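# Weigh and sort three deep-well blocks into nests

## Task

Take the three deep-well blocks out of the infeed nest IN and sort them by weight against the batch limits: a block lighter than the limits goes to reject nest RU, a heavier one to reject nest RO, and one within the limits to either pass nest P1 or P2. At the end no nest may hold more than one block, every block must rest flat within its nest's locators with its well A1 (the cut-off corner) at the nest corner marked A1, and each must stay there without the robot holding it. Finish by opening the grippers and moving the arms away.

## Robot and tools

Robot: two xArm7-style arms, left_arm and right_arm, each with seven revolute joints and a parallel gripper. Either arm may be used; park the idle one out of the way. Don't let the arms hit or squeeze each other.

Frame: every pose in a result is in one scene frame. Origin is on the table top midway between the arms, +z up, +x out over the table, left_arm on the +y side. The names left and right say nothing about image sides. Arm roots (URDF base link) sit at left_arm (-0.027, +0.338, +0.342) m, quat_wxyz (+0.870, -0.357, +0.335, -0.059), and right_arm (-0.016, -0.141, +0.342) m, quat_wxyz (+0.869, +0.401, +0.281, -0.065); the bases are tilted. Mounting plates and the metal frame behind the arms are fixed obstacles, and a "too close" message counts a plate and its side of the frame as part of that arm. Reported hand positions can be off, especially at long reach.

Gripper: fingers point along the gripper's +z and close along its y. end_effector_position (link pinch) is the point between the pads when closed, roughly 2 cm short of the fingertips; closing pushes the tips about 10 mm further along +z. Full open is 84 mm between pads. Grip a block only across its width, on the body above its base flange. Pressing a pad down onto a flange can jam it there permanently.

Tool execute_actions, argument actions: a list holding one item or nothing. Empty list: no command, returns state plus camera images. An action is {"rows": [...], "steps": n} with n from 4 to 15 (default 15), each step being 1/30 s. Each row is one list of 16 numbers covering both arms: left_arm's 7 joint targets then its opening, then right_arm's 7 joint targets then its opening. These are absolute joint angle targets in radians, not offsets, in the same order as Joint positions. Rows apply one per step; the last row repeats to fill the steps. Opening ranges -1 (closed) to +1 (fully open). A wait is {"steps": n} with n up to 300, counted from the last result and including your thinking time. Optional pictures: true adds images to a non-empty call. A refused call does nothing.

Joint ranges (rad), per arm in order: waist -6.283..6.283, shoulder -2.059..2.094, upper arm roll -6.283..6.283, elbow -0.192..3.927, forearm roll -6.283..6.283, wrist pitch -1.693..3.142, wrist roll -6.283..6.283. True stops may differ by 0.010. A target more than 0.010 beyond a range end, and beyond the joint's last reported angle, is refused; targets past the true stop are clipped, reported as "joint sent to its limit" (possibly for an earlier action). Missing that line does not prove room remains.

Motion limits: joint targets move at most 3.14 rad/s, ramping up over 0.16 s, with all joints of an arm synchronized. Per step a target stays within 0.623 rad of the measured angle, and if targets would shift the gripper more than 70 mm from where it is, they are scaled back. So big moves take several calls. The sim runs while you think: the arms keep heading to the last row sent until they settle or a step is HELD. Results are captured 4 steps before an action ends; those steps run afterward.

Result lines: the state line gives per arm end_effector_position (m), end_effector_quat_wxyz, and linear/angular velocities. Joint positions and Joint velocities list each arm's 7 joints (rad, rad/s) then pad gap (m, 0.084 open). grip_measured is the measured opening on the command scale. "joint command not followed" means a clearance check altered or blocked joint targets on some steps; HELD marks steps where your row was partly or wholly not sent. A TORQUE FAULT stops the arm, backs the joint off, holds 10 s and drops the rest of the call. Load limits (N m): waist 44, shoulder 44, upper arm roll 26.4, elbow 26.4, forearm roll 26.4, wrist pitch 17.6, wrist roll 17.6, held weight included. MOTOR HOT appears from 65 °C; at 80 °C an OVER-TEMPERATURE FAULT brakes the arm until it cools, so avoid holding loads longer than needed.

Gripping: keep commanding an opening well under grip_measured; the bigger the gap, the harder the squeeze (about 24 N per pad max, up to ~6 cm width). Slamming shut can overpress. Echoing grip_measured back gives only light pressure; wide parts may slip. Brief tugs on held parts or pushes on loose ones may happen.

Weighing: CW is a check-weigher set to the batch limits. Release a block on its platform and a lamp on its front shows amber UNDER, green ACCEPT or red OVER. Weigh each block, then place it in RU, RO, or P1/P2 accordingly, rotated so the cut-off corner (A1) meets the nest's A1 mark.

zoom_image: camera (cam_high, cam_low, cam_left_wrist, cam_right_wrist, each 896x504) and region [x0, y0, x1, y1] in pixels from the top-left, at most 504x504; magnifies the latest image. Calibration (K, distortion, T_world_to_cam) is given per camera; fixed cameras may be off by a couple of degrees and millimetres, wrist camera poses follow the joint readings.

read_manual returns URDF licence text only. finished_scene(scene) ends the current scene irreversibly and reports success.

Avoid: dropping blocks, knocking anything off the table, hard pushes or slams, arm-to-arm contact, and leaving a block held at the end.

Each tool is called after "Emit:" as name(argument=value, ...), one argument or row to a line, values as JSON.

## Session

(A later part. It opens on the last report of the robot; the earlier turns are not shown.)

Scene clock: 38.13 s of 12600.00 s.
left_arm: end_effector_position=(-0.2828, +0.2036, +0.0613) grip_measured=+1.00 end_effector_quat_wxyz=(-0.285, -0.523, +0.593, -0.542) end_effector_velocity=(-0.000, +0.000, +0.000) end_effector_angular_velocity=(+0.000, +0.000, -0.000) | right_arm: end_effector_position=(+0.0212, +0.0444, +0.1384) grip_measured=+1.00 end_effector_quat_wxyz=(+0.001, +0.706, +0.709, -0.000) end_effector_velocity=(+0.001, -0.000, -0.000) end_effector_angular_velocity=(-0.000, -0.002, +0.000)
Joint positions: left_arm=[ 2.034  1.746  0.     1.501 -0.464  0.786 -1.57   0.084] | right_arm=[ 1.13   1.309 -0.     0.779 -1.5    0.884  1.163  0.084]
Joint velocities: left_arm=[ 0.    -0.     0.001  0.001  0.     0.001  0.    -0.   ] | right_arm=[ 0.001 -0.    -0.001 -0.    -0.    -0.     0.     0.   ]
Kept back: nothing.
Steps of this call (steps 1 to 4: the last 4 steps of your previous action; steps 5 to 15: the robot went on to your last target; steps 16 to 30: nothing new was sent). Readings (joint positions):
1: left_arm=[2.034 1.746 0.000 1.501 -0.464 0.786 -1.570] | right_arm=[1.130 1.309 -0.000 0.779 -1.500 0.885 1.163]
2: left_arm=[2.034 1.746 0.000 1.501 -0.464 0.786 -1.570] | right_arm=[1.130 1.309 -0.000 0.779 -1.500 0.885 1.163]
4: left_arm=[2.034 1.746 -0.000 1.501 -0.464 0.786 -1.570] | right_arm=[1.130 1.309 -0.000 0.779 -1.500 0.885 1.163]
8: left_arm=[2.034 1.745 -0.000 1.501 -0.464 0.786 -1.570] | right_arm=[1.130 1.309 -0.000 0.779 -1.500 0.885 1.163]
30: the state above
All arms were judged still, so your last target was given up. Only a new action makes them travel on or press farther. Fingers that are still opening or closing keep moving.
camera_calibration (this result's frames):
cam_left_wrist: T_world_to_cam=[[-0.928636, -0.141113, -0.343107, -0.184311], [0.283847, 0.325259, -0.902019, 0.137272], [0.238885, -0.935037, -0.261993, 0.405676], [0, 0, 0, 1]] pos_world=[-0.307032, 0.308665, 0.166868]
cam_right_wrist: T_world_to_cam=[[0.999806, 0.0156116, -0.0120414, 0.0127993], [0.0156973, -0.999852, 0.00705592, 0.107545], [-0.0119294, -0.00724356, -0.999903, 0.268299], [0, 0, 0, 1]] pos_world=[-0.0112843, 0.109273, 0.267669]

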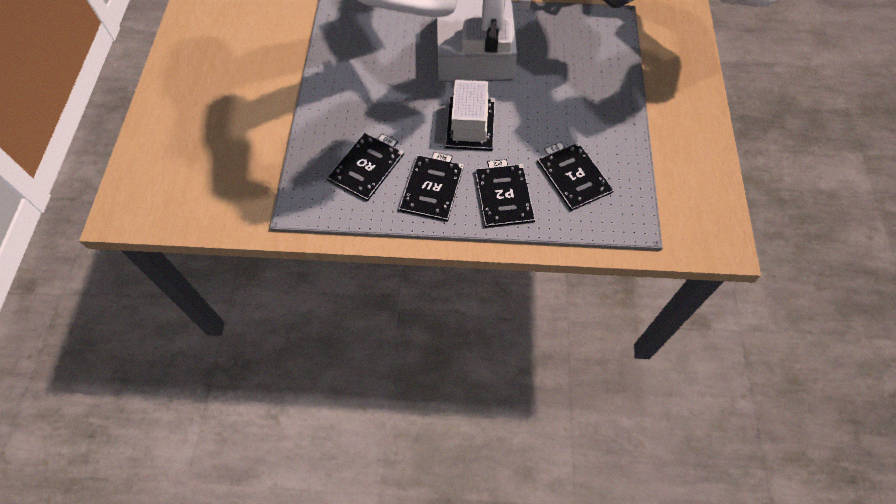

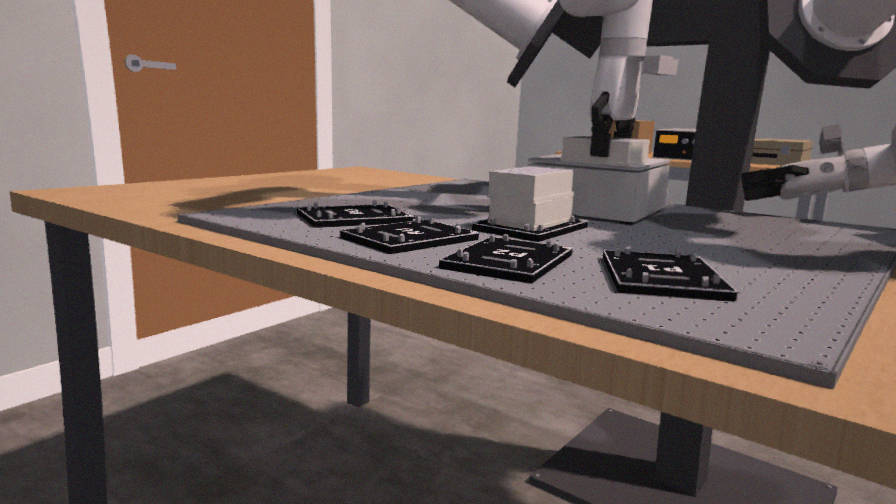

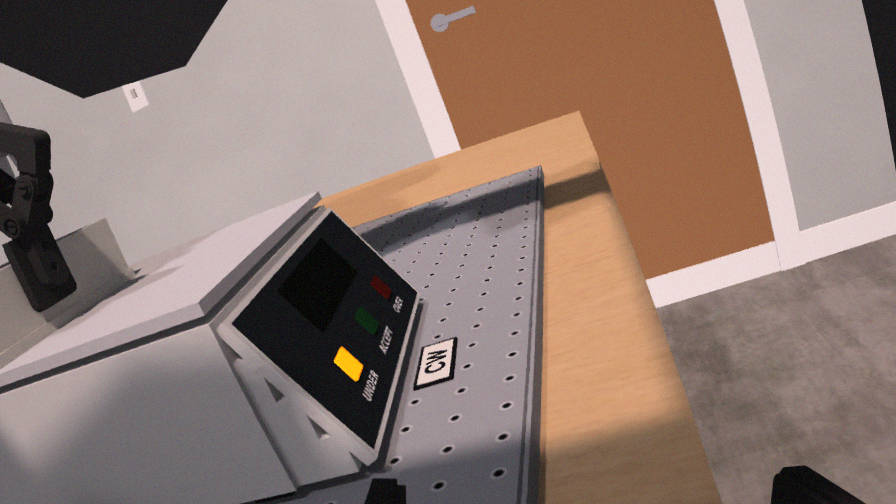

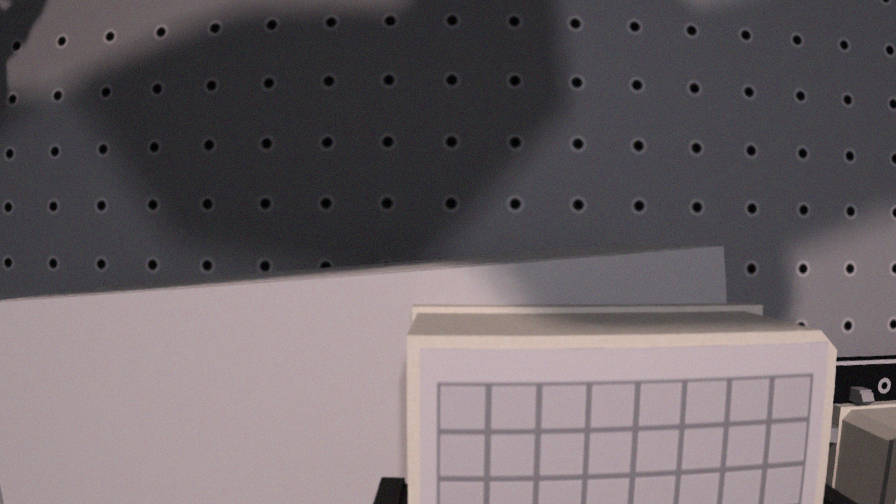

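Emit:
execute_actions(
  actions=[
    {"rows":[[2.034,1.7455,0,1.501,-0.464,0.786,-1.57,1,1.13,1.309,0,0.779,-1.5,0.8845,1.163,0.6],[2.034,1.7455,0,1.501,-0.464,0.786,-1.57,1,1.13,1.309,0,0.779,-1.5,0.8845,1.163,0.2],[2.034,1.7455,0,1.501,-0.464,0.786,-1.57,1,1.13,1.309,0,0.779,-1.5,0.8845,1.163,0.2],[2.034,1.7455,0,1.501,-0.464,0.786,-1.57,1,1.13,1.309,0,0.779,-1.5,0.8845,1.163,0.2],[2.034,1.7455,0,1.501,-0.464,0.786,-1.57,1,1.13,1.309,0,0.779,-1.5,0.8845,1.163,0.2],[2.034,1.7455,0,1.501,-0.464,0.786,-1.57,1,1.13,1.309,0,0.779,-1.5,0.8845,1.163,0.2],[2.034,1.7455,0,1.501,-0.464,0.786,-1.57,1,1.13,1.309,0,0.779,-1.5,0.8845,1.163,0.2],[2.034,1.7455,0,1.501,-0.464,0.786,-1.57,1,1.204,1.213,0,0.734,-1.409,0.836,1.163,0.2]],"steps":15},
  ],
)

Emit:
execute_actions(
  actions=[
    {"rows":[[2.034,1.7455,0,1.501,-0.464,0.786,-1.57,1,0.88,0.72,0,0.623,-1.44,1.0,0.3,0.2]],"steps":15},
  ],
)

Emit:
execute_actions(
  actions=[
    {"rows":[[2.034,1.7455,0,1.501,-0.464,0.786,-1.57,1,0.5,0.25,0,0.53,-1.6,0.9,-0.9,0.2]],"steps":15},
  ],
)

Emit:
execute_actions(
  actions=[
    {"rows":[[2.034,1.7455,0,1.501,-0.464,0.786,-1.57,1,0.46,0.42,0,0.785,-1.56,0.97,-1.31,0.2]],"steps":15},
  ],
)

Emit:
execute_actions(
  actions=[
    {"rows":[[2.034,1.7455,0,1.501,-0.464,0.786,-1.57,1,0.331,0.557,0,0.914,-1.691,0.935,-1.28,0.2]],"steps":15},
  ],
)

Emit:
execute_actions(
  actions=[
    {"steps":8},
  ],
  pictures=true,
)

Scene clock: 39.13 s of 12600.00 s.
left_arm: end_effector_position=(-0.2828, +0.2036, +0.0613) grip_measured=+1.00 end_effector_quat_wxyz=(-0.285, -0.523, +0.593, -0.542) end_effector_velocity=(+0.000, +0.001, -0.001) end_effector_angular_velocity=(+0.002, -0.002, +0.000) | right_arm: end_effector_position=(+0.0269, +0.0436, +0.1553) grip_measured=+0.96 end_effector_quat_wxyz=(-0.004, +0.718, +0.696, -0.001) end_effector_velocity=(+0.083, +0.081, +0.275) end_effector_angular_velocity=(+0.314, +0.041, -0.465)
Joint positions: left_arm=[ 2.034  1.745  0.     1.501 -0.464  0.786 -1.57   0.084] | right_arm=[ 1.176  1.25  -0.004  0.747 -1.441  0.854  1.163  0.083]
Joint velocities: left_arm=[-0.    -0.002 -0.002  0.     0.     0.001 -0.    -0.   ] | right_arm=[ 0.607 -0.818  0.066 -0.32   0.68  -0.349 -0.001  0.   ]
Steps of this call (steps 1 to 19: nothing new was sent; steps 20 to 30: the first 11 steps of this action). Readings (joint positions):
20: left_arm=[2.034 1.745 -0.000 1.501 -0.464 0.786 -1.570] | right_arm=[1.130 1.309 0.000 0.779 -1.500 0.885 1.163]
21: left_arm=[2.034 1.746 -0.000 1.501 -0.464 0.786 -1.570] | right_arm=[1.130 1.309 0.000 0.779 -1.500 0.885 1.163]
23: left_arm=[2.034 1.746 0.000 1.501 -0.464 0.786 -1.570] | right_arm=[1.130 1.309 0.000 0.779 -1.500 0.885 1.163]
27: left_arm=[2.034 1.746 0.000 1.501 -0.464 0.786 -1.570] | right_arm=[1.131 1.308 -0.000 0.779 -1.499 0.884 1.163]
30: the state above

Scene clock: 39.63 s of 12600.00 s.
left_arm: end_effector_position=(-0.2828, +0.2036, +0.0613) grip_measured=+1.00 end_effector_quat_wxyz=(-0.285, -0.523, +0.593, -0.542) end_effector_velocity=(-0.001, +0.000, +0.000) end_effector_angular_velocity=(-0.000, +0.000, -0.001) | right_arm: end_effector_position=(+0.1548, +0.0324, +0.1907) grip_measured=+0.96 end_effector_quat_wxyz=(-0.011, +0.635, +0.772, +0.008) end_effector_velocity=(+0.394, -0.165, +0.021) end_effector_angular_velocity=(-0.100, -0.064, +1.285)
Joint positions: left_arm=[ 2.034  1.746  0.     1.501 -0.464  0.786 -1.57   0.084] | right_arm=[ 0.971  0.86  -0.     0.656 -1.432  0.954  0.589  0.083]
Joint velocities: left_arm=[-0.     0.     0.001  0.001  0.     0.001  0.     0.   ] | right_arm=[-0.752 -1.154  0.004 -0.278 -0.065  0.372 -2.363 -0.   ]
Steps of this call (steps 1 to 4: the last 4 steps of your previous action; steps 5 to 15: the first 11 steps of this action). Readings (joint positions):
5: left_arm=[2.034 1.745 0.000 1.501 -0.464 0.786 -1.570] | right_arm=[1.204 1.211 0.001 0.735 -1.410 0.837 1.162]
6: left_arm=[2.034 1.746 0.000 1.501 -0.464 0.786 -1.570] | right_arm=[1.198 1.206 0.001 0.731 -1.411 0.841 1.151]
8: left_arm=[2.034 1.746 -0.000 1.501 -0.464 0.786 -1.570] | right_arm=[1.160 1.154 0.004 0.714 -1.416 0.862 1.077]
12: left_arm=[2.034 1.746 0.000 1.501 -0.464 0.786 -1.570] | right_arm=[1.046 0.975 -0.001 0.684 -1.426 0.917 0.821]
15: the state above

Scene clock: 40.13 s of 12600.00 s.
left_arm: end_effector_position=(-0.2828, +0.2036, +0.0613) grip_measured=+1.00 end_effector_quat_wxyz=(-0.285, -0.523, +0.593, -0.542) end_effector_velocity=(+0.001, -0.001, +0.000) end_effector_angular_velocity=(-0.001, -0.000, +0.001) | right_arm: end_effector_position=(+0.2996, -0.0546, +0.1796) grip_measured=+0.96 end_effector_quat_wxyz=(-0.029, +0.435, +0.899, +0.036) end_effector_velocity=(+0.235, -0.249, -0.054) end_effector_angular_velocity=(+0.126, -0.279, +2.133)
Joint positions: left_arm=[ 2.034  1.746  0.     1.501 -0.464  0.786 -1.57   0.084] | right_arm=[ 0.596  0.369 -0.001  0.554 -1.559  0.924 -0.342  0.083]
Joint velocities: left_arm=[-0.     0.001 -0.    -0.     0.    -0.     0.     0.   ] | right_arm=[-0.752 -0.935 -0.004 -0.19  -0.312 -0.181 -3.006 -0.   ]
Steps of this call (steps 1 to 4: the last 4 steps of your previous action; steps 5 to 15: the first 11 steps of this action). Readings (joint positions):
5: left_arm=[2.034 1.745 -0.000 1.501 -0.464 0.786 -1.570] | right_arm=[0.883 0.724 -0.004 0.627 -1.440 0.997 0.318]
6: left_arm=[2.034 1.745 0.000 1.501 -0.464 0.786 -1.570] | right_arm=[0.873 0.713 -0.002 0.622 -1.443 0.995 0.295]
8: left_arm=[2.034 1.745 -0.000 1.501 -0.464 0.786 -1.570] | right_arm=[0.825 0.654 0.005 0.604 -1.465 0.978 0.208]
12: left_arm=[2.034 1.746 0.000 1.501 -0.464 0.786 -1.570] | right_arm=[0.681 0.475 -0.002 0.577 -1.524 0.946 -0.069]
15: the state above

Scene clock: 40.63 s of 12600.00 s.
left_arm: end_effector_position=(-0.2828, +0.2036, +0.0613) grip_measured=+1.00 end_effector_quat_wxyz=(-0.285, -0.523, +0.593, -0.542) end_effector_velocity=(+0.001, -0.000, -0.000) end_effector_angular_velocity=(-0.000, -0.001, +0.001) | right_arm: end_effector_position=(+0.3963, -0.0795, +0.1375) grip_measured=+0.96 end_effector_quat_wxyz=(-0.002, +0.080, +0.997, +0.007) end_effector_velocity=(-0.032, +0.004, -0.004) end_effector_angular_velocity=(-0.012, +0.038, +0.135)
Joint positions: left_arm=[ 2.034  1.746  0.     1.501 -0.464  0.786 -1.57   0.084] | right_arm=[ 0.461  0.421 -0.     0.786 -1.56   0.969 -1.305  0.083]
Joint velocities: left_arm=[-0.    -0.001 -0.001 -0.002  0.    -0.     0.     0.   ] | right_arm=[-0.004  0.019  0.012 -0.042  0.013  0.014 -0.088  0.   ]
Steps of this call (steps 1 to 4: the last 4 steps of your previous action; steps 5 to 15: the first 11 steps of this action). Readings (joint positions):
5: left_arm=[2.034 1.746 -0.000 1.501 -0.464 0.786 -1.570] | right_arm=[0.513 0.267 -0.001 0.534 -1.594 0.904 -0.801]
6: left_arm=[2.034 1.746 0.000 1.501 -0.464 0.786 -1.570] | right_arm=[0.505 0.263 -0.000 0.536 -1.595 0.904 -0.870]
8: left_arm=[2.034 1.745 0.000 1.501 -0.464 0.786 -1.570] | right_arm=[0.488 0.288 0.001 0.576 -1.590 0.916 -1.033]
12: left_arm=[2.034 1.745 -0.000 1.501 -0.464 0.786 -1.570] | right_arm=[0.464 0.405 -0.000 0.763 -1.564 0.962 -1.271]
15: the state above

Scene clock: 41.13 s of 12600.00 s.
left_arm: end_effector_position=(-0.2828, +0.2036, +0.0613) grip_measured=+1.00 end_effector_quat_wxyz=(-0.285, -0.523, +0.593, -0.542) end_effector_velocity=(-0.001, +0.000, +0.001) end_effector_angular_velocity=(-0.001, +0.001, -0.001) | right_arm: end_effector_position=(+0.4106, -0.0800, +0.0757) grip_measured=+0.96 end_effector_quat_wxyz=(-0.001, +0.086, +0.996, +0.002) end_effector_velocity=(+0.042, +0.065, +0.064) end_effector_angular_velocity=(+0.135, -0.117, +0.031)
Joint positions: left_arm=[ 2.034  1.745  0.     1.501 -0.464  0.786 -1.57   0.084] | right_arm=[ 0.331  0.557  0.     0.913 -1.69   0.935 -1.28   0.083]
Joint velocities: left_arm=[-0.    -0.     0.001  0.    -0.     0.    -0.     0.   ] | right_arm=[ 0.062 -0.022  0.106  0.019 -0.003 -0.021 -0.001  0.   ]
Steps of this call (steps 1 to 4: the last 4 steps of your previous action; steps 5 to 15: the first 11 steps of this action). Readings (joint positions):
5: left_arm=[2.034 1.746 -0.000 1.501 -0.464 0.786 -1.570] | right_arm=[0.460 0.421 0.001 0.784 -1.561 0.969 -1.309]
6: left_arm=[2.034 1.746 -0.000 1.501 -0.464 0.786 -1.570] | right_arm=[0.452 0.429 0.003 0.792 -1.570 0.965 -1.305]
8: left_arm=[2.034 1.745 -0.000 1.501 -0.464 0.786 -1.570] | right_arm=[0.397 0.490 0.009 0.853 -1.630 0.948 -1.292]
12: left_arm=[2.034 1.746 -0.000 1.501 -0.464 0.786 -1.570] | right_arm=[0.326 0.558 -0.012 0.911 -1.689 0.938 -1.280]
15: the state above

Scene clock: 41.40 s of 12600.00 s.
left_arm: end_effector_position=(-0.2828, +0.2036, +0.0613) grip_measured=+1.00 end_effector_quat_wxyz=(-0.285, -0.523, +0.593, -0.542) end_effector_velocity=(-0.001, +0.001, -0.001) end_effector_angular_velocity=(+0.002, -0.000, -0.002) | right_arm: end_effector_position=(+0.4113, -0.0802, +0.0758) grip_measured=+0.96 end_effector_quat_wxyz=(-0.000, +0.086, +0.996, +0.002) end_effector_velocity=(-0.000, -0.000, -0.001) end_effector_angular_velocity=(-0.001, +0.000, +0.002)
Joint positions: left_arm=[ 2.034  1.746  0.     1.501 -0.464  0.786 -1.57   0.084] | right_arm=[ 0.331  0.557 -0.     0.914 -1.691  0.935 -1.28   0.083]
Joint velocities: left_arm=[-0.    -0.001 -0.001  0.001 -0.    -0.001 -0.     0.   ] | right_arm=[-0.002  0.003 -0.     0.002 -0.002  0.    -0.001  0.   ]
Kept back: nothing.
Steps of this call (steps 1 to 4: the last 4 steps of your previous action; steps 5 to 8: the robot went on to your last target). Readings (joint positions):
1: left_arm=[2.034 1.746 0.000 1.501 -0.464 0.786 -1.570] | right_arm=[0.332 0.556 0.003 0.913 -1.691 0.934 -1.280]
2: left_arm=[2.034 1.746 -0.000 1.501 -0.464 0.786 -1.570] | right_arm=[0.333 0.556 0.004 0.914 -1.691 0.934 -1.280]
4: left_arm=[2.034 1.746 -0.000 1.501 -0.464 0.786 -1.570] | right_arm=[0.333 0.556 0.002 0.914 -1.691 0.935 -1.280]
8: the state above
camera_calibration (this result's frames):
cam_left_wrist: T_world_to_cam=[[-0.928636, -0.141113, -0.343106, -0.18431], [0.283847, 0.325259, -0.902019, 0.137273], [0.238885, -0.935037, -0.261993, 0.405676], [0, 0, 0, 1]] pos_world=[-0.307032, 0.308664, 0.166868]
cam_right_wrist: T_world_to_cam=[[0.16034, 0.987021, -0.00900971, 0.0469358], [0.987056, -0.160301, 0.00493218, -0.354754], [0.00342391, -0.00968391, -0.999947, 0.202955], [0, 0, 0, 1]] pos_world=[0.341941, -0.101228, 0.205117]

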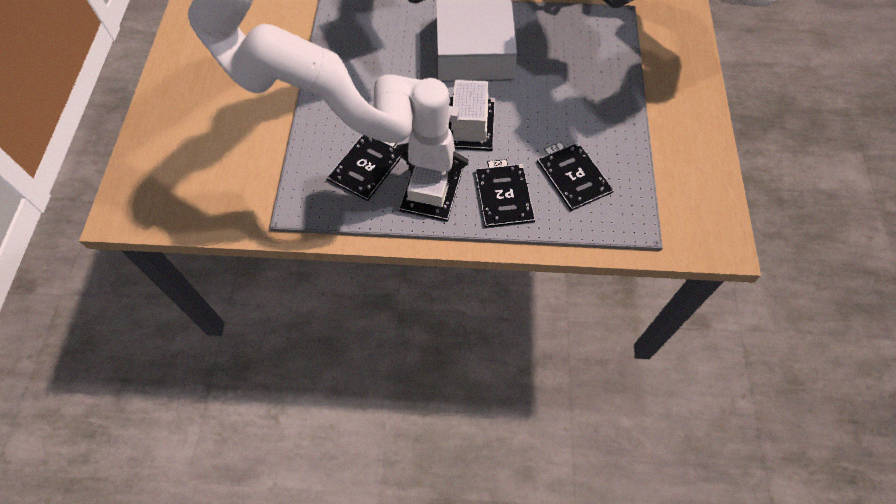

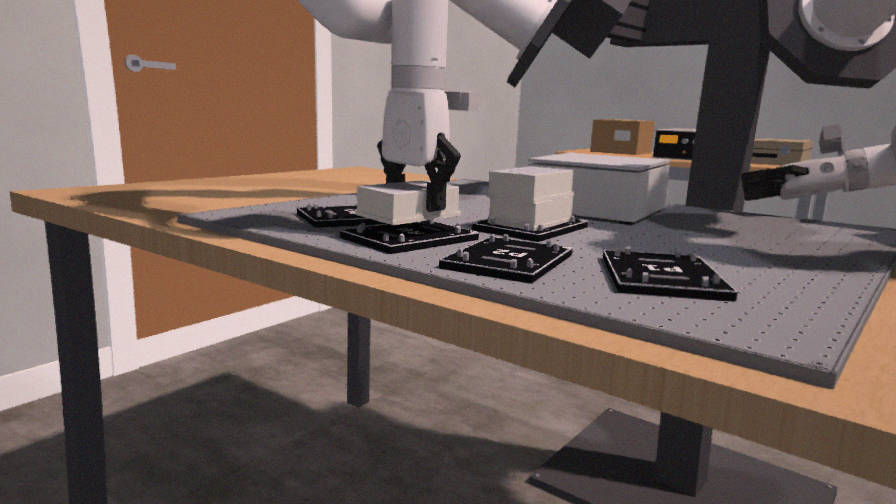

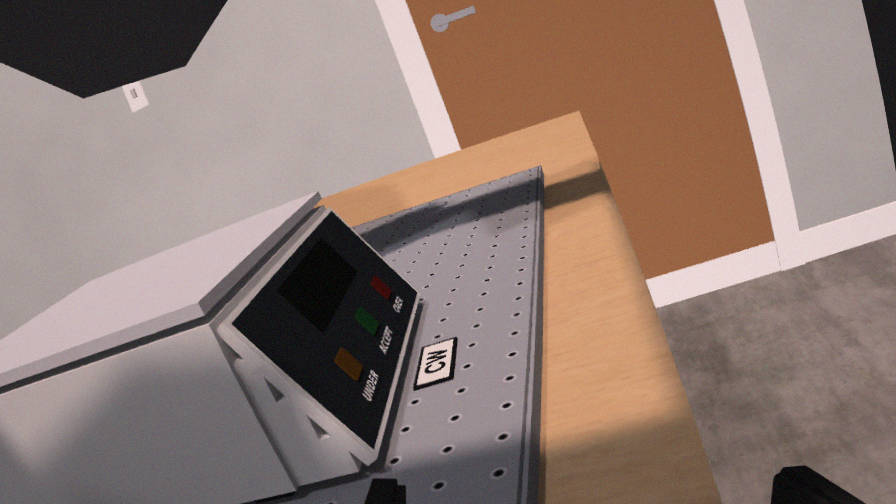

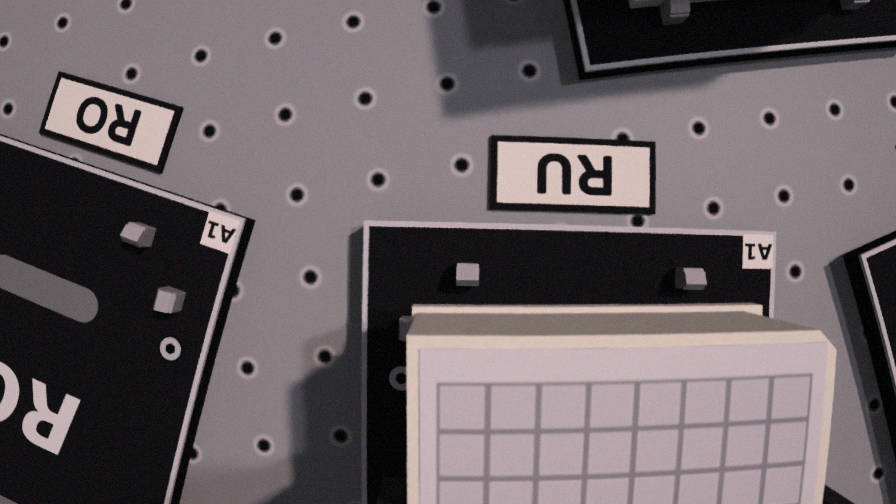

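Emit:
execute_actions(
  actions=[
    {"rows":[[2.034,1.7455,0,1.501,-0.464,0.786,-1.57,1,0.309,0.5817,0,0.9288,-1.7195,0.9272,-1.2396,0.2]],"steps":15},
  ],
  pictures=true,
)

Scene clock: 42.07 s of 12600.00 s.
left_arm: end_effector_position=(-0.2828, +0.2036, +0.0613) grip_measured=+1.00 end_effector_quat_wxyz=(-0.285, -0.523, +0.593, -0.542) end_effector_velocity=(-0.000, +0.000, -0.000) end_effector_angular_velocity=(+0.000, +0.000, +0.000) | right_arm: end_effector_position=(+0.4093, -0.0789, +0.0649) grip_measured=+0.96 end_effector_quat_wxyz=(-0.000, +0.100, +0.995, +0.003) end_effector_velocity=(+0.005, +0.005, +0.006) end_effector_angular_velocity=(+0.010, -0.013, -0.000)
Joint positions: left_arm=[ 2.034  1.745  0.     1.501 -0.464  0.786 -1.57   0.084] | right_arm=[ 0.309  0.581  0.001  0.929 -1.719  0.927 -1.24   0.083]
Joint velocities: left_arm=[ 0.     0.    -0.     0.001 -0.     0.     0.     0.   ] | right_arm=[ 0.006 -0.003  0.008  0.003 -0.001 -0.001  0.001 -0.   ]
Steps of this call (steps 1 to 9: the robot went on to your last target; steps 10 to 20: the first 11 steps of this action). Readings (joint positions):
10: left_arm=[2.034 1.746 0.000 1.501 -0.464 0.786 -1.570] | right_arm=[0.331 0.557 0.000 0.914 -1.692 0.935 -1.279]
11: left_arm=[2.034 1.746 -0.000 1.501 -0.464 0.786 -1.570] | right_arm=[0.327 0.562 0.001 0.918 -1.698 0.933 -1.269]
13: left_arm=[2.034 1.746 0.000 1.501 -0.464 0.786 -1.570] | right_arm=[0.314 0.576 0.001 0.927 -1.714 0.929 -1.248]
17: left_arm=[2.034 1.746 0.000 1.501 -0.464 0.786 -1.570] | right_arm=[0.308 0.582 -0.002 0.928 -1.719 0.928 -1.240]
20: the state above
camera_calibration (this result's frames):
cam_left_wrist: T_world_to_cam=[[-0.928636, -0.141113, -0.343106, -0.184311], [0.283846, 0.325259, -0.902019, 0.137272], [0.238885, -0.935037, -0.261993, 0.405676], [0, 0, 0, 1]] pos_world=[-0.307032, 0.308665, 0.166868]
cam_right_wrist: T_world_to_cam=[[0.186867, 0.982363, -0.00667784, 0.0344983], [0.98238, -0.186839, 0.00464661, -0.352598], [0.00331698, -0.00742848, -0.999967, 0.192334], [0, 0, 0, 1]] pos_world=[0.3393, -0.0983399, 0.194197]

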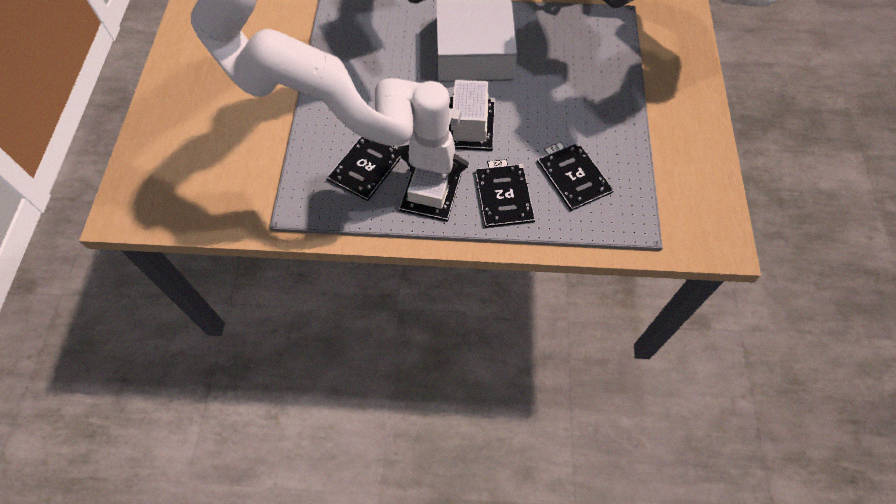

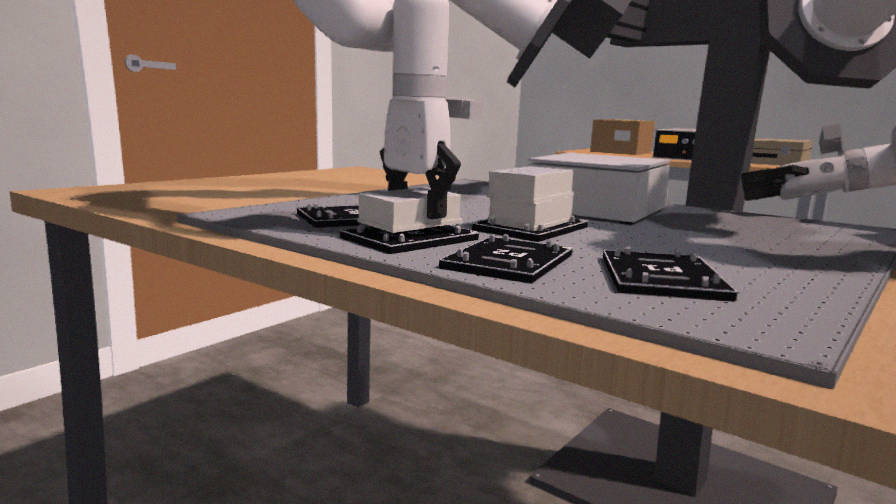

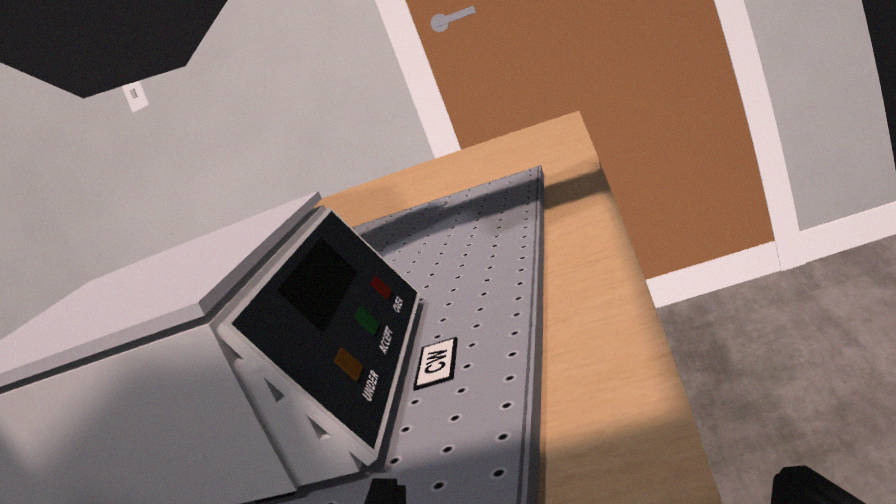

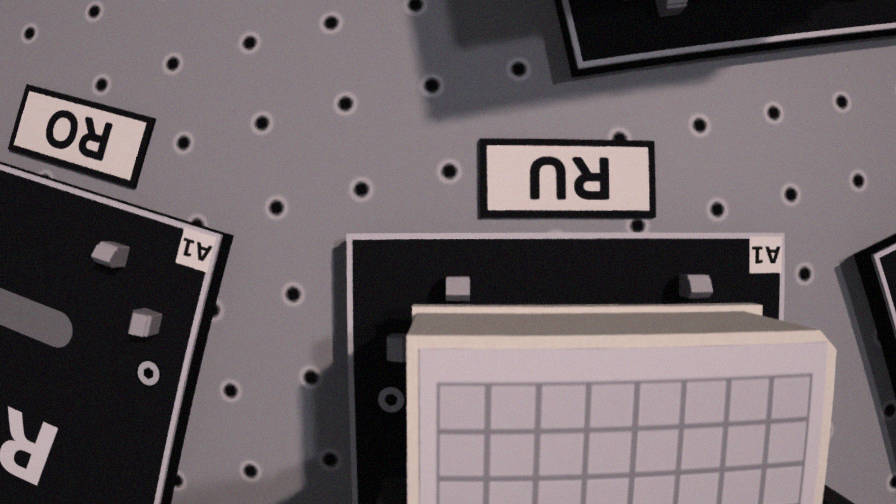

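Matches the reference. Seat.

Emit:
execute_actions(
  actions=[
    {"rows":[[2.034,1.7455,0,1.501,-0.464,0.786,-1.57,1,0.301,0.59,0,0.9355,-1.728,0.9246,-1.2375,0.2],[2.034,1.7455,0,1.501,-0.464,0.786,-1.57,1,0.301,0.59,0,0.9355,-1.728,0.9246,-1.2375,0.2],[2.034,1.7455,0,1.501,-0.464,0.786,-1.57,1,0.294,0.598,0,0.942,-1.736,0.922,-1.235,0.2],[2.034,1.7455,0,1.501,-0.464,0.786,-1.57,1,0.294,0.598,0,0.942,-1.736,0.922,-1.235,0.2],[2.034,1.7455,0,1.501,-0.464,0.786,-1.57,1,0.2855,0.607,0,0.9497,-1.7452,0.919,-1.233,0.2]],"steps":15},
  ],
)

Emit:
execute_actions(
  actions=[
    {"rows":[[2.034,1.7455,0,1.501,-0.464,0.786,-1.57,1,0.2855,0.607,0,0.9497,-1.7452,0.919,-1.233,1]],"steps":10},
  ],
  pictures=true,
)

Emit:
zoom_image(
  camera="cam_low",
  region=[330,160,490,260],
)

Scene clock: 42.73 s of 12600.00 s.
left_arm: end_effector_position=(-0.2828, +0.2036, +0.0613) grip_measured=+1.00 end_effector_quat_wxyz=(-0.285, -0.523, +0.593, -0.542) end_effector_velocity=(+0.000, -0.000, +0.000) end_effector_angular_velocity=(-0.001, -0.000, +0.002) | right_arm: end_effector_position=(+0.4089, -0.0790, +0.0529) grip_measured=+0.96 end_effector_quat_wxyz=(-0.001, +0.100, +0.995, +0.003) end_effector_velocity=(-0.000, +0.000, +0.001) end_effector_angular_velocity=(+0.001, -0.001, +0.000)
Joint positions: left_arm=[ 2.034  1.746 -0.     1.501 -0.464  0.786 -1.57   0.084] | right_arm=[ 0.286  0.607  0.     0.95  -1.745  0.919 -1.233  0.083]
Joint velocities: left_arm=[ 0.     0.     0.    -0.     0.     0.001  0.     0.   ] | right_arm=[ 0.    -0.001  0.001 -0.002 -0.001  0.     0.001 -0.   ]
Steps of this call (steps 1 to 4: the last 4 steps of your previous action; steps 5 to 9: the robot went on to your last target; steps 10 to 20: the first 11 steps of this action). Readings (joint positions):
10: left_arm=[2.034 1.745 -0.000 1.501 -0.464 0.786 -1.570] | right_arm=[0.309 0.582 0.000 0.929 -1.720 0.927 -1.239]
11: left_arm=[2.034 1.746 0.000 1.501 -0.464 0.786 -1.570] | right_arm=[0.307 0.584 0.001 0.931 -1.723 0.926 -1.239]
13: left_arm=[2.034 1.746 -0.000 1.501 -0.464 0.786 -1.570] | right_arm=[0.300 0.591 0.001 0.937 -1.730 0.924 -1.237]
17: left_arm=[2.034 1.746 0.000 1.501 -0.464 0.786 -1.570] | right_arm=[0.287 0.605 -0.000 0.949 -1.744 0.920 -1.234]
20: the state above

Scene clock: 43.07 s of 12600.00 s.
left_arm: end_effector_position=(-0.2828, +0.2036, +0.0613) grip_measured=+1.00 end_effector_quat_wxyz=(-0.285, -0.523, +0.593, -0.542) end_effector_velocity=(-0.000, -0.000, +0.001) end_effector_angular_velocity=(-0.001, +0.001, -0.000) | right_arm: end_effector_position=(+0.4078, -0.0789, +0.0527) grip_measured=+1.00 end_effector_quat_wxyz=(-0.001, +0.099, +0.995, +0.003) end_effector_velocity=(-0.007, +0.003, -0.000) end_effector_angular_velocity=(+0.004, +0.009, +0.007)
Joint positions: left_arm=[ 2.034  1.746 -0.     1.501 -0.464  0.786 -1.57   0.084] | right_arm=[ 0.285  0.607 -0.     0.949 -1.745  0.919 -1.233  0.084]
Joint velocities: left_arm=[ 0.    -0.     0.001 -0.    -0.     0.     0.     0.   ] | right_arm=[ 0.001  0.006  0.001 -0.007  0.002 -0.002  0.002  0.004]
Steps of this call (steps 1 to 4: the last 4 steps of your previous action; steps 5 to 10: the first 6 steps of this action). Readings (joint positions):
5: left_arm=[2.034 1.745 -0.000 1.501 -0.464 0.786 -1.570] | right_arm=[0.286 0.607 0.000 0.950 -1.745 0.919 -1.233]
6: left_arm=[2.034 1.745 -0.000 1.501 -0.464 0.786 -1.570] | right_arm=[0.286 0.607 0.000 0.950 -1.745 0.919 -1.233]
8: left_arm=[2.034 1.746 -0.000 1.501 -0.464 0.786 -1.570] | right_arm=[0.286 0.607 -0.000 0.950 -1.745 0.919 -1.233]
10: the state above
camera_calibration (this result's frames):
cam_left_wrist: T_world_to_cam=[[-0.928636, -0.141113, -0.343107, -0.18431], [0.283847, 0.325259, -0.902019, 0.137272], [0.238885, -0.935037, -0.261993, 0.405676], [0, 0, 0, 1]] pos_world=[-0.307032, 0.308664, 0.166868]
cam_right_wrist: T_world_to_cam=[[0.186585, 0.982415, -0.00684834, 0.0348553], [0.982439, -0.186575, 0.00209834, -0.351003], [0.000783714, -0.00711959, -0.999974, 0.181158], [0, 0, 0, 1]] pos_world=[0.338194, -0.0984409, 0.182129]

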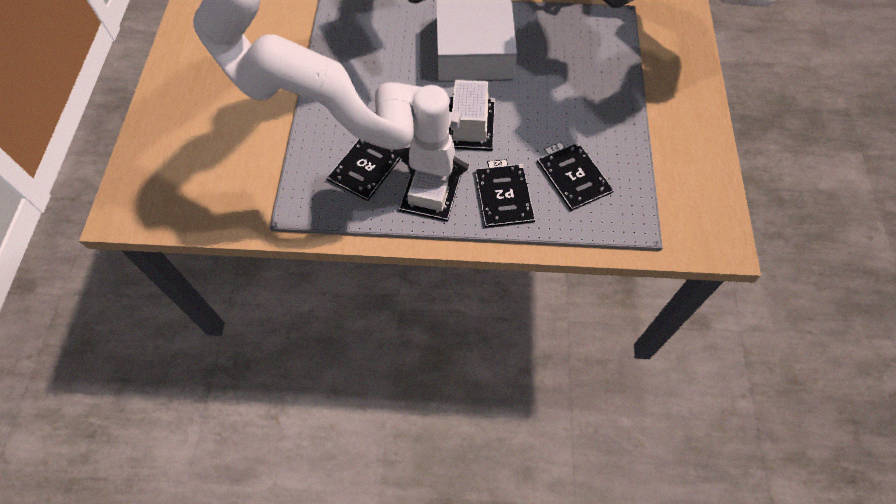

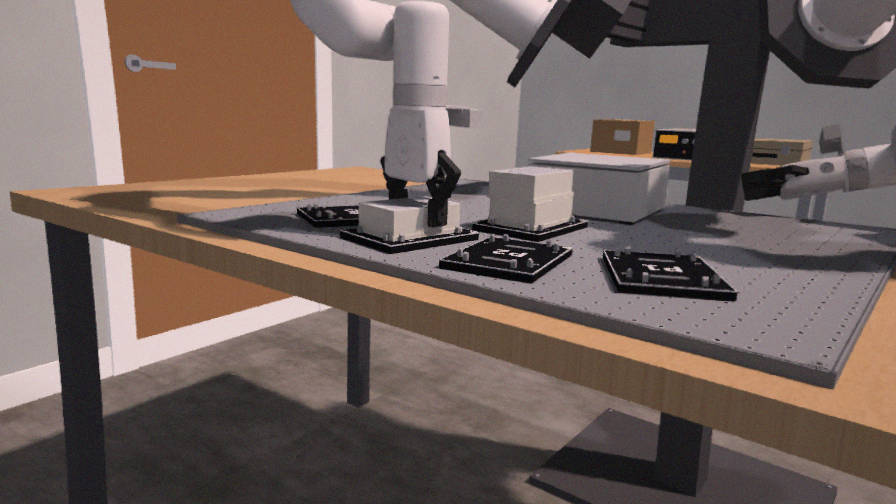

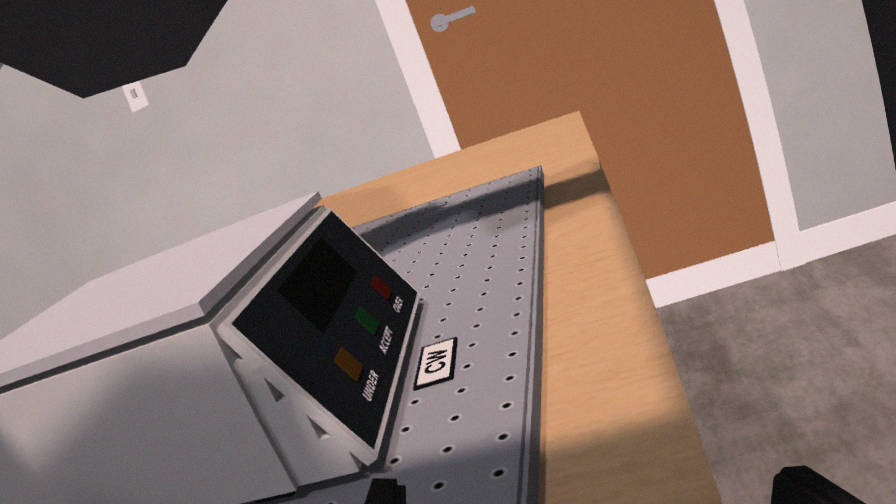

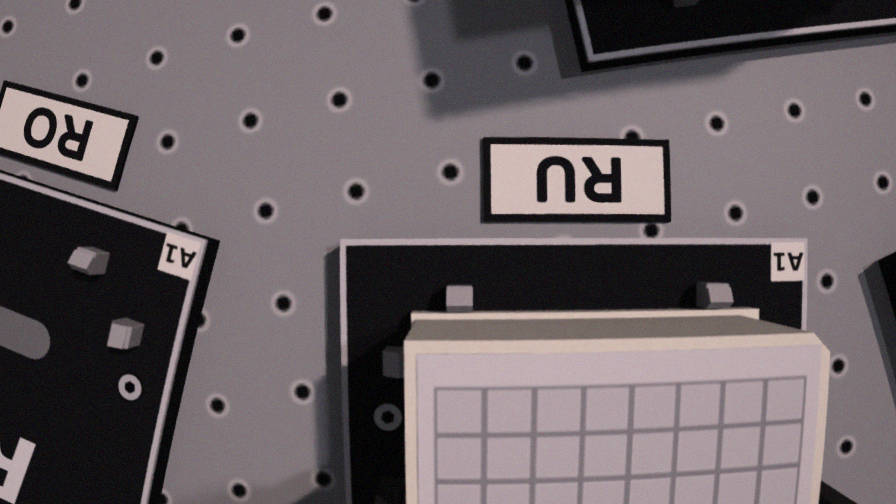

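Region (330, 160, 490, 260) of cam_low's 896x504 image, scaled by 3.150, with more detail than that image has; it fills the top 315 rows of this view, and the rest is white.

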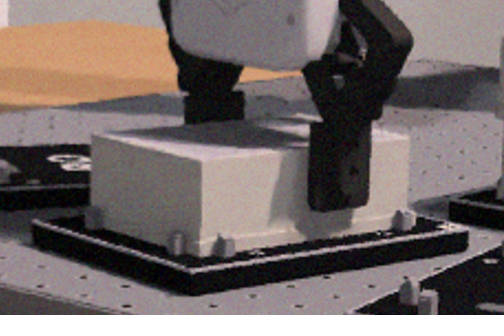

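Seated. Lift, go over IN.

Emit:
execute_actions(
  actions=[
    {"rows":[[2.034,1.7455,0,1.501,-0.464,0.786,-1.57,1,0.297,0.595,0,0.939,-1.733,0.923,-1.236,1],[2.034,1.7455,0,1.501,-0.464,0.786,-1.57,1,0.297,0.595,0,0.939,-1.733,0.923,-1.236,1],[2.034,1.7455,0,1.501,-0.464,0.786,-1.57,1,0.309,0.5817,0,0.9288,-1.7195,0.9272,-1.2396,1],[2.034,1.7455,0,1.501,-0.464,0.786,-1.57,1,0.309,0.5817,0,0.9288,-1.7195,0.9272,-1.2396,1],[2.034,1.7455,0,1.501,-0.464,0.786,-1.57,1,0.3315,0.5575,0,0.9087,-1.695,0.935,-1.246,1],[2.034,1.7455,0,1.501,-0.464,0.786,-1.57,1,0.3315,0.5575,0,0.9087,-1.695,0.935,-1.246,1],[2.034,1.7455,0,1.501,-0.464,0.786,-1.57,1,0.354,0.533,0,0.8886,-1.67,0.943,-1.252,1],[2.034,1.7455,0,1.501,-0.464,0.786,-1.57,1,0.354,0.533,0,0.8886,-1.67,0.943,-1.252,1],[2.034,1.7455,0,1.501,-0.464,0.786,-1.57,1,0.354,0.533,0,0.8886,-1.67,0.943,-1.252,1],[2.034,1.7455,0,1.501,-0.464,0.786,-1.57,1,0.46,0.42,0,0.785,-1.56,0.97,-1.27,1]],"steps":15},
  ],
)

Emit:
execute_actions(
  actions=[
    {"rows":[[2.034,1.7455,0,1.501,-0.464,0.786,-1.57,1,0.783,0.765,0,0.638,-1.553,1.016,-0.872,1]],"steps":15},
  ],
)

Emit:
execute_actions(
  actions=[
    {"rows":[[2.034,1.7455,0,1.501,-0.464,0.786,-1.57,1,0.783,0.765,0,0.638,-1.553,1.016,-0.872,1],[2.034,1.7455,0,1.501,-0.464,0.786,-1.57,1,0.783,0.765,0,0.638,-1.553,1.016,-0.872,1],[2.034,1.7455,0,1.501,-0.464,0.786,-1.57,1,0.671,0.833,0,0.677,-1.678,1.029,-0.8415,1]],"steps":15},
  ],
  pictures=true,
)

Scene clock: 43.83 s of 12600.00 s.
left_arm: end_effector_position=(-0.2828, +0.2036, +0.0613) grip_measured=+1.00 end_effector_quat_wxyz=(-0.285, -0.523, +0.593, -0.542) end_effector_velocity=(+0.001, -0.000, -0.000) end_effector_angular_velocity=(-0.000, -0.002, +0.002) | right_arm: end_effector_position=(+0.4082, -0.0795, +0.0914) grip_measured=+1.00 end_effector_quat_wxyz=(+0.000, +0.100, +0.995, +0.002) end_effector_velocity=(-0.080, -0.055, +0.206) end_effector_angular_velocity=(-0.107, +0.133, -0.023)
Joint positions: left_arm=[ 2.034  1.746 -0.     1.501 -0.464  0.786 -1.57   0.084] | right_arm=[ 0.363  0.524  0.001  0.881 -1.661  0.945 -1.253  0.084]
Joint velocities: left_arm=[-0.    -0.    -0.001 -0.001  0.     0.001  0.    -0.   ] | right_arm=[ 0.506 -0.543 -0.109 -0.526  0.601  0.181 -0.112 -0.   ]
Steps of this call (steps 1 to 4: the last 4 steps of your previous action; steps 5 to 12: the robot went on to your last target; steps 13 to 23: the first 11 steps of this action). Readings (joint positions):
13: left_arm=[2.034 1.745 0.000 1.501 -0.464 0.786 -1.570] | right_arm=[0.286 0.606 -0.000 0.949 -1.744 0.919 -1.233]
14: left_arm=[2.034 1.746 -0.000 1.501 -0.464 0.786 -1.570] | right_arm=[0.289 0.603 -0.001 0.946 -1.741 0.921 -1.234]
16: left_arm=[2.034 1.745 -0.000 1.501 -0.464 0.786 -1.570] | right_arm=[0.299 0.593 -0.001 0.937 -1.730 0.924 -1.237]
20: left_arm=[2.034 1.745 0.000 1.501 -0.464 0.786 -1.570] | right_arm=[0.333 0.555 -0.000 0.907 -1.692 0.936 -1.246]
23: the state above

Scene clock: 44.33 s of 12600.00 s.
left_arm: end_effector_position=(-0.2828, +0.2036, +0.0613) grip_measured=+1.00 end_effector_quat_wxyz=(-0.285, -0.523, +0.593, -0.542) end_effector_velocity=(+0.000, +0.000, +0.000) end_effector_angular_velocity=(-0.000, -0.001, +0.001) | right_arm: end_effector_position=(+0.2482, -0.0021, +0.1587) grip_measured=+1.00 end_effector_quat_wxyz=(-0.006, +0.028, +1.000, +0.008) end_effector_velocity=(-0.530, +0.101, +0.050) end_effector_angular_velocity=(-0.116, -0.083, +0.539)
Joint positions: left_arm=[ 2.034  1.745 -0.     1.501 -0.464  0.786 -1.57   0.084] | right_arm=[ 0.706  0.685  0.001  0.674 -1.556  1.004 -0.967  0.084]
Joint velocities: left_arm=[ 0.    -0.001 -0.    -0.001  0.     0.     0.     0.   ] | right_arm=[ 0.868  0.918  0.012 -0.412  0.031  0.121  1.038  0.   ]
Steps of this call (steps 1 to 4: the last 4 steps of your previous action; steps 5 to 15: the first 11 steps of this action). Readings (joint positions):
5: left_arm=[2.034 1.746 0.000 1.501 -0.464 0.786 -1.570] | right_arm=[0.462 0.421 0.008 0.788 -1.564 0.967 -1.268]
6: left_arm=[2.034 1.745 0.000 1.501 -0.464 0.786 -1.570] | right_arm=[0.470 0.426 0.005 0.785 -1.562 0.970 -1.258]
8: left_arm=[2.034 1.746 -0.000 1.501 -0.464 0.786 -1.570] | right_arm=[0.513 0.476 -0.005 0.769 -1.562 0.979 -1.198]
12: left_arm=[2.034 1.746 -0.000 1.501 -0.464 0.786 -1.570] | right_arm=[0.621 0.594 0.001 0.713 -1.559 0.992 -1.070]
15: the state above

Scene clock: 44.83 s of 12600.00 s.
left_arm: end_effector_position=(-0.2828, +0.2036, +0.0613) grip_measured=+1.00 end_effector_quat_wxyz=(-0.285, -0.523, +0.593, -0.542) end_effector_velocity=(-0.001, +0.000, -0.000) end_effector_angular_velocity=(+0.001, +0.000, -0.001) | right_arm: end_effector_position=(+0.2028, -0.0011, +0.1248) grip_measured=+1.00 end_effector_quat_wxyz=(-0.004, +0.007, +1.000, -0.002) end_effector_velocity=(+0.007, +0.048, +0.038) end_effector_angular_velocity=(+0.122, -0.048, +0.030)
Joint positions: left_arm=[ 2.034  1.746 -0.     1.501 -0.464  0.786 -1.57   0.084] | right_arm=[ 0.669  0.833 -0.003  0.676 -1.677  1.029 -0.842  0.084]
Joint velocities: left_arm=[ 0.    -0.    -0.     0.001 -0.    -0.001  0.     0.   ] | right_arm=[ 0.034 -0.006  0.089  0.015 -0.017 -0.013  0.008  0.   ]
Steps of this call (steps 1 to 4: the last 4 steps of your previous action; steps 5 to 15: the first 11 steps of this action). Readings (joint positions):
5: left_arm=[2.034 1.745 0.000 1.501 -0.464 0.786 -1.570] | right_arm=[0.782 0.766 0.002 0.634 -1.553 1.015 -0.876]
6: left_arm=[2.034 1.746 0.000 1.501 -0.464 0.786 -1.570] | right_arm=[0.782 0.766 0.000 0.637 -1.553 1.016 -0.874]
8: left_arm=[2.034 1.745 -0.000 1.501 -0.464 0.786 -1.570] | right_arm=[0.773 0.768 -0.000 0.645 -1.564 1.018 -0.870]
12: left_arm=[2.034 1.746 0.000 1.501 -0.464 0.786 -1.570] | right_arm=[0.677 0.827 -0.006 0.676 -1.667 1.029 -0.845]
15: the state above
camera_calibration (this result's frames):
cam_left_wrist: T_world_to_cam=[[-0.928636, -0.141113, -0.343107, -0.18431], [0.283847, 0.325259, -0.902019, 0.137272], [0.238885, -0.935037, -0.261993, 0.405676], [0, 0, 0, 1]] pos_world=[-0.307032, 0.308665, 0.166868]
cam_right_wrist: T_world_to_cam=[[0.00206217, 0.999881, -0.0152636, 0.0356753], [0.999997, -0.00208514, -0.00148907, -0.138084], [-0.00152072, -0.0152605, -0.999882, 0.25446], [0, 0, 0, 1]] pos_world=[0.138397, -0.0320758, 0.254769]

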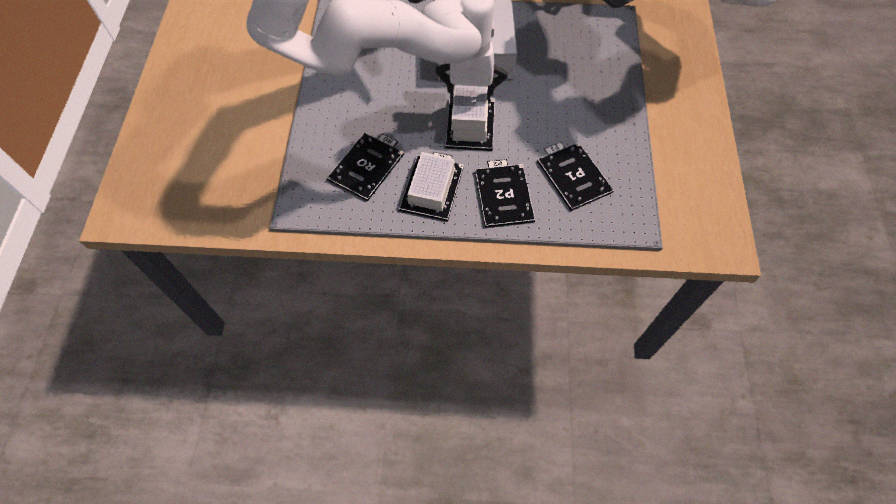

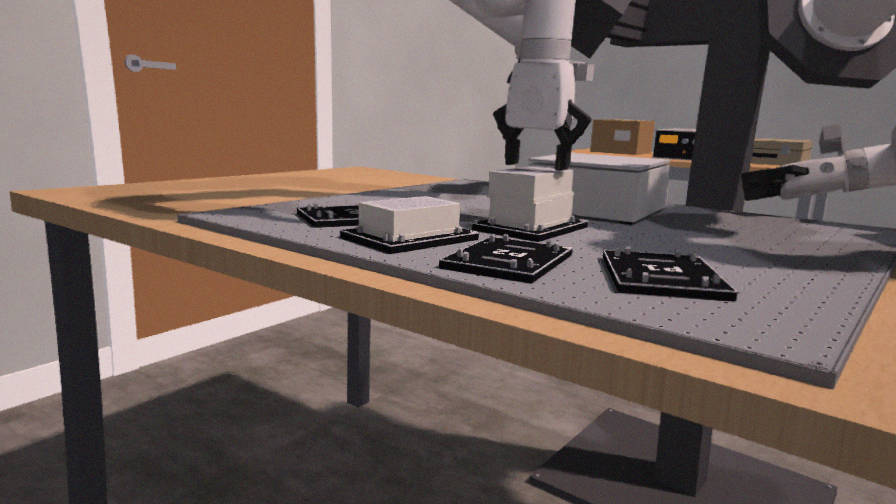

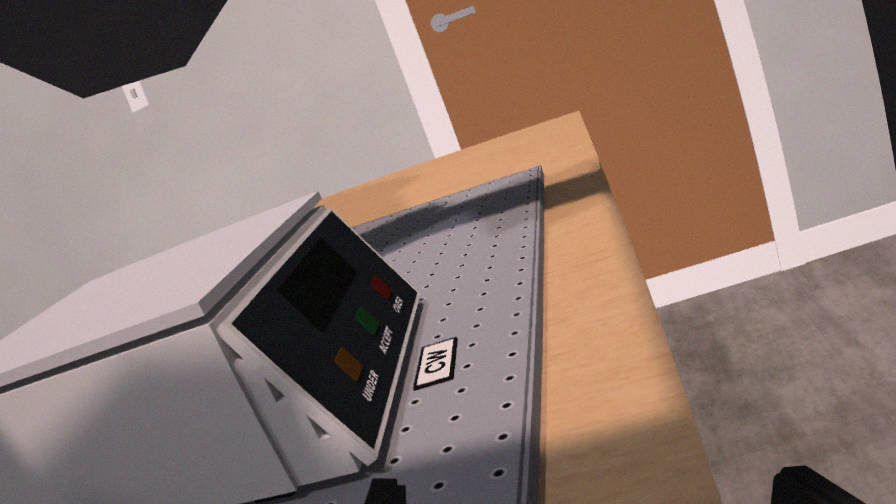

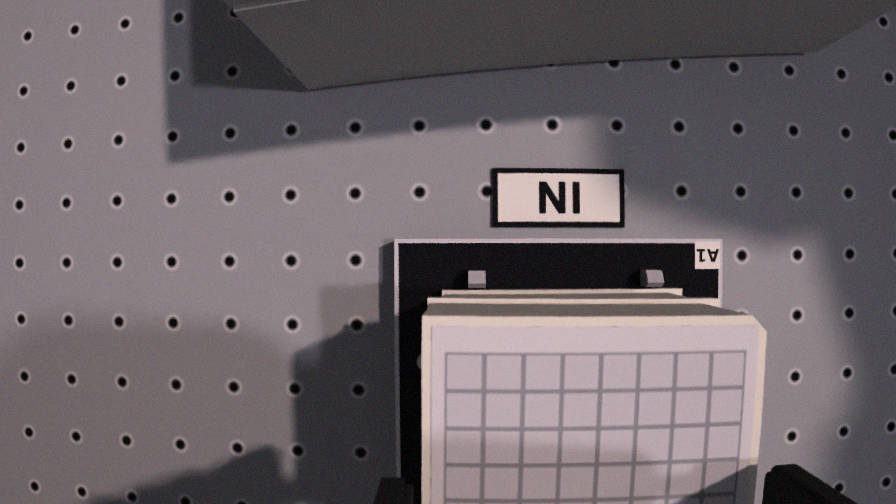

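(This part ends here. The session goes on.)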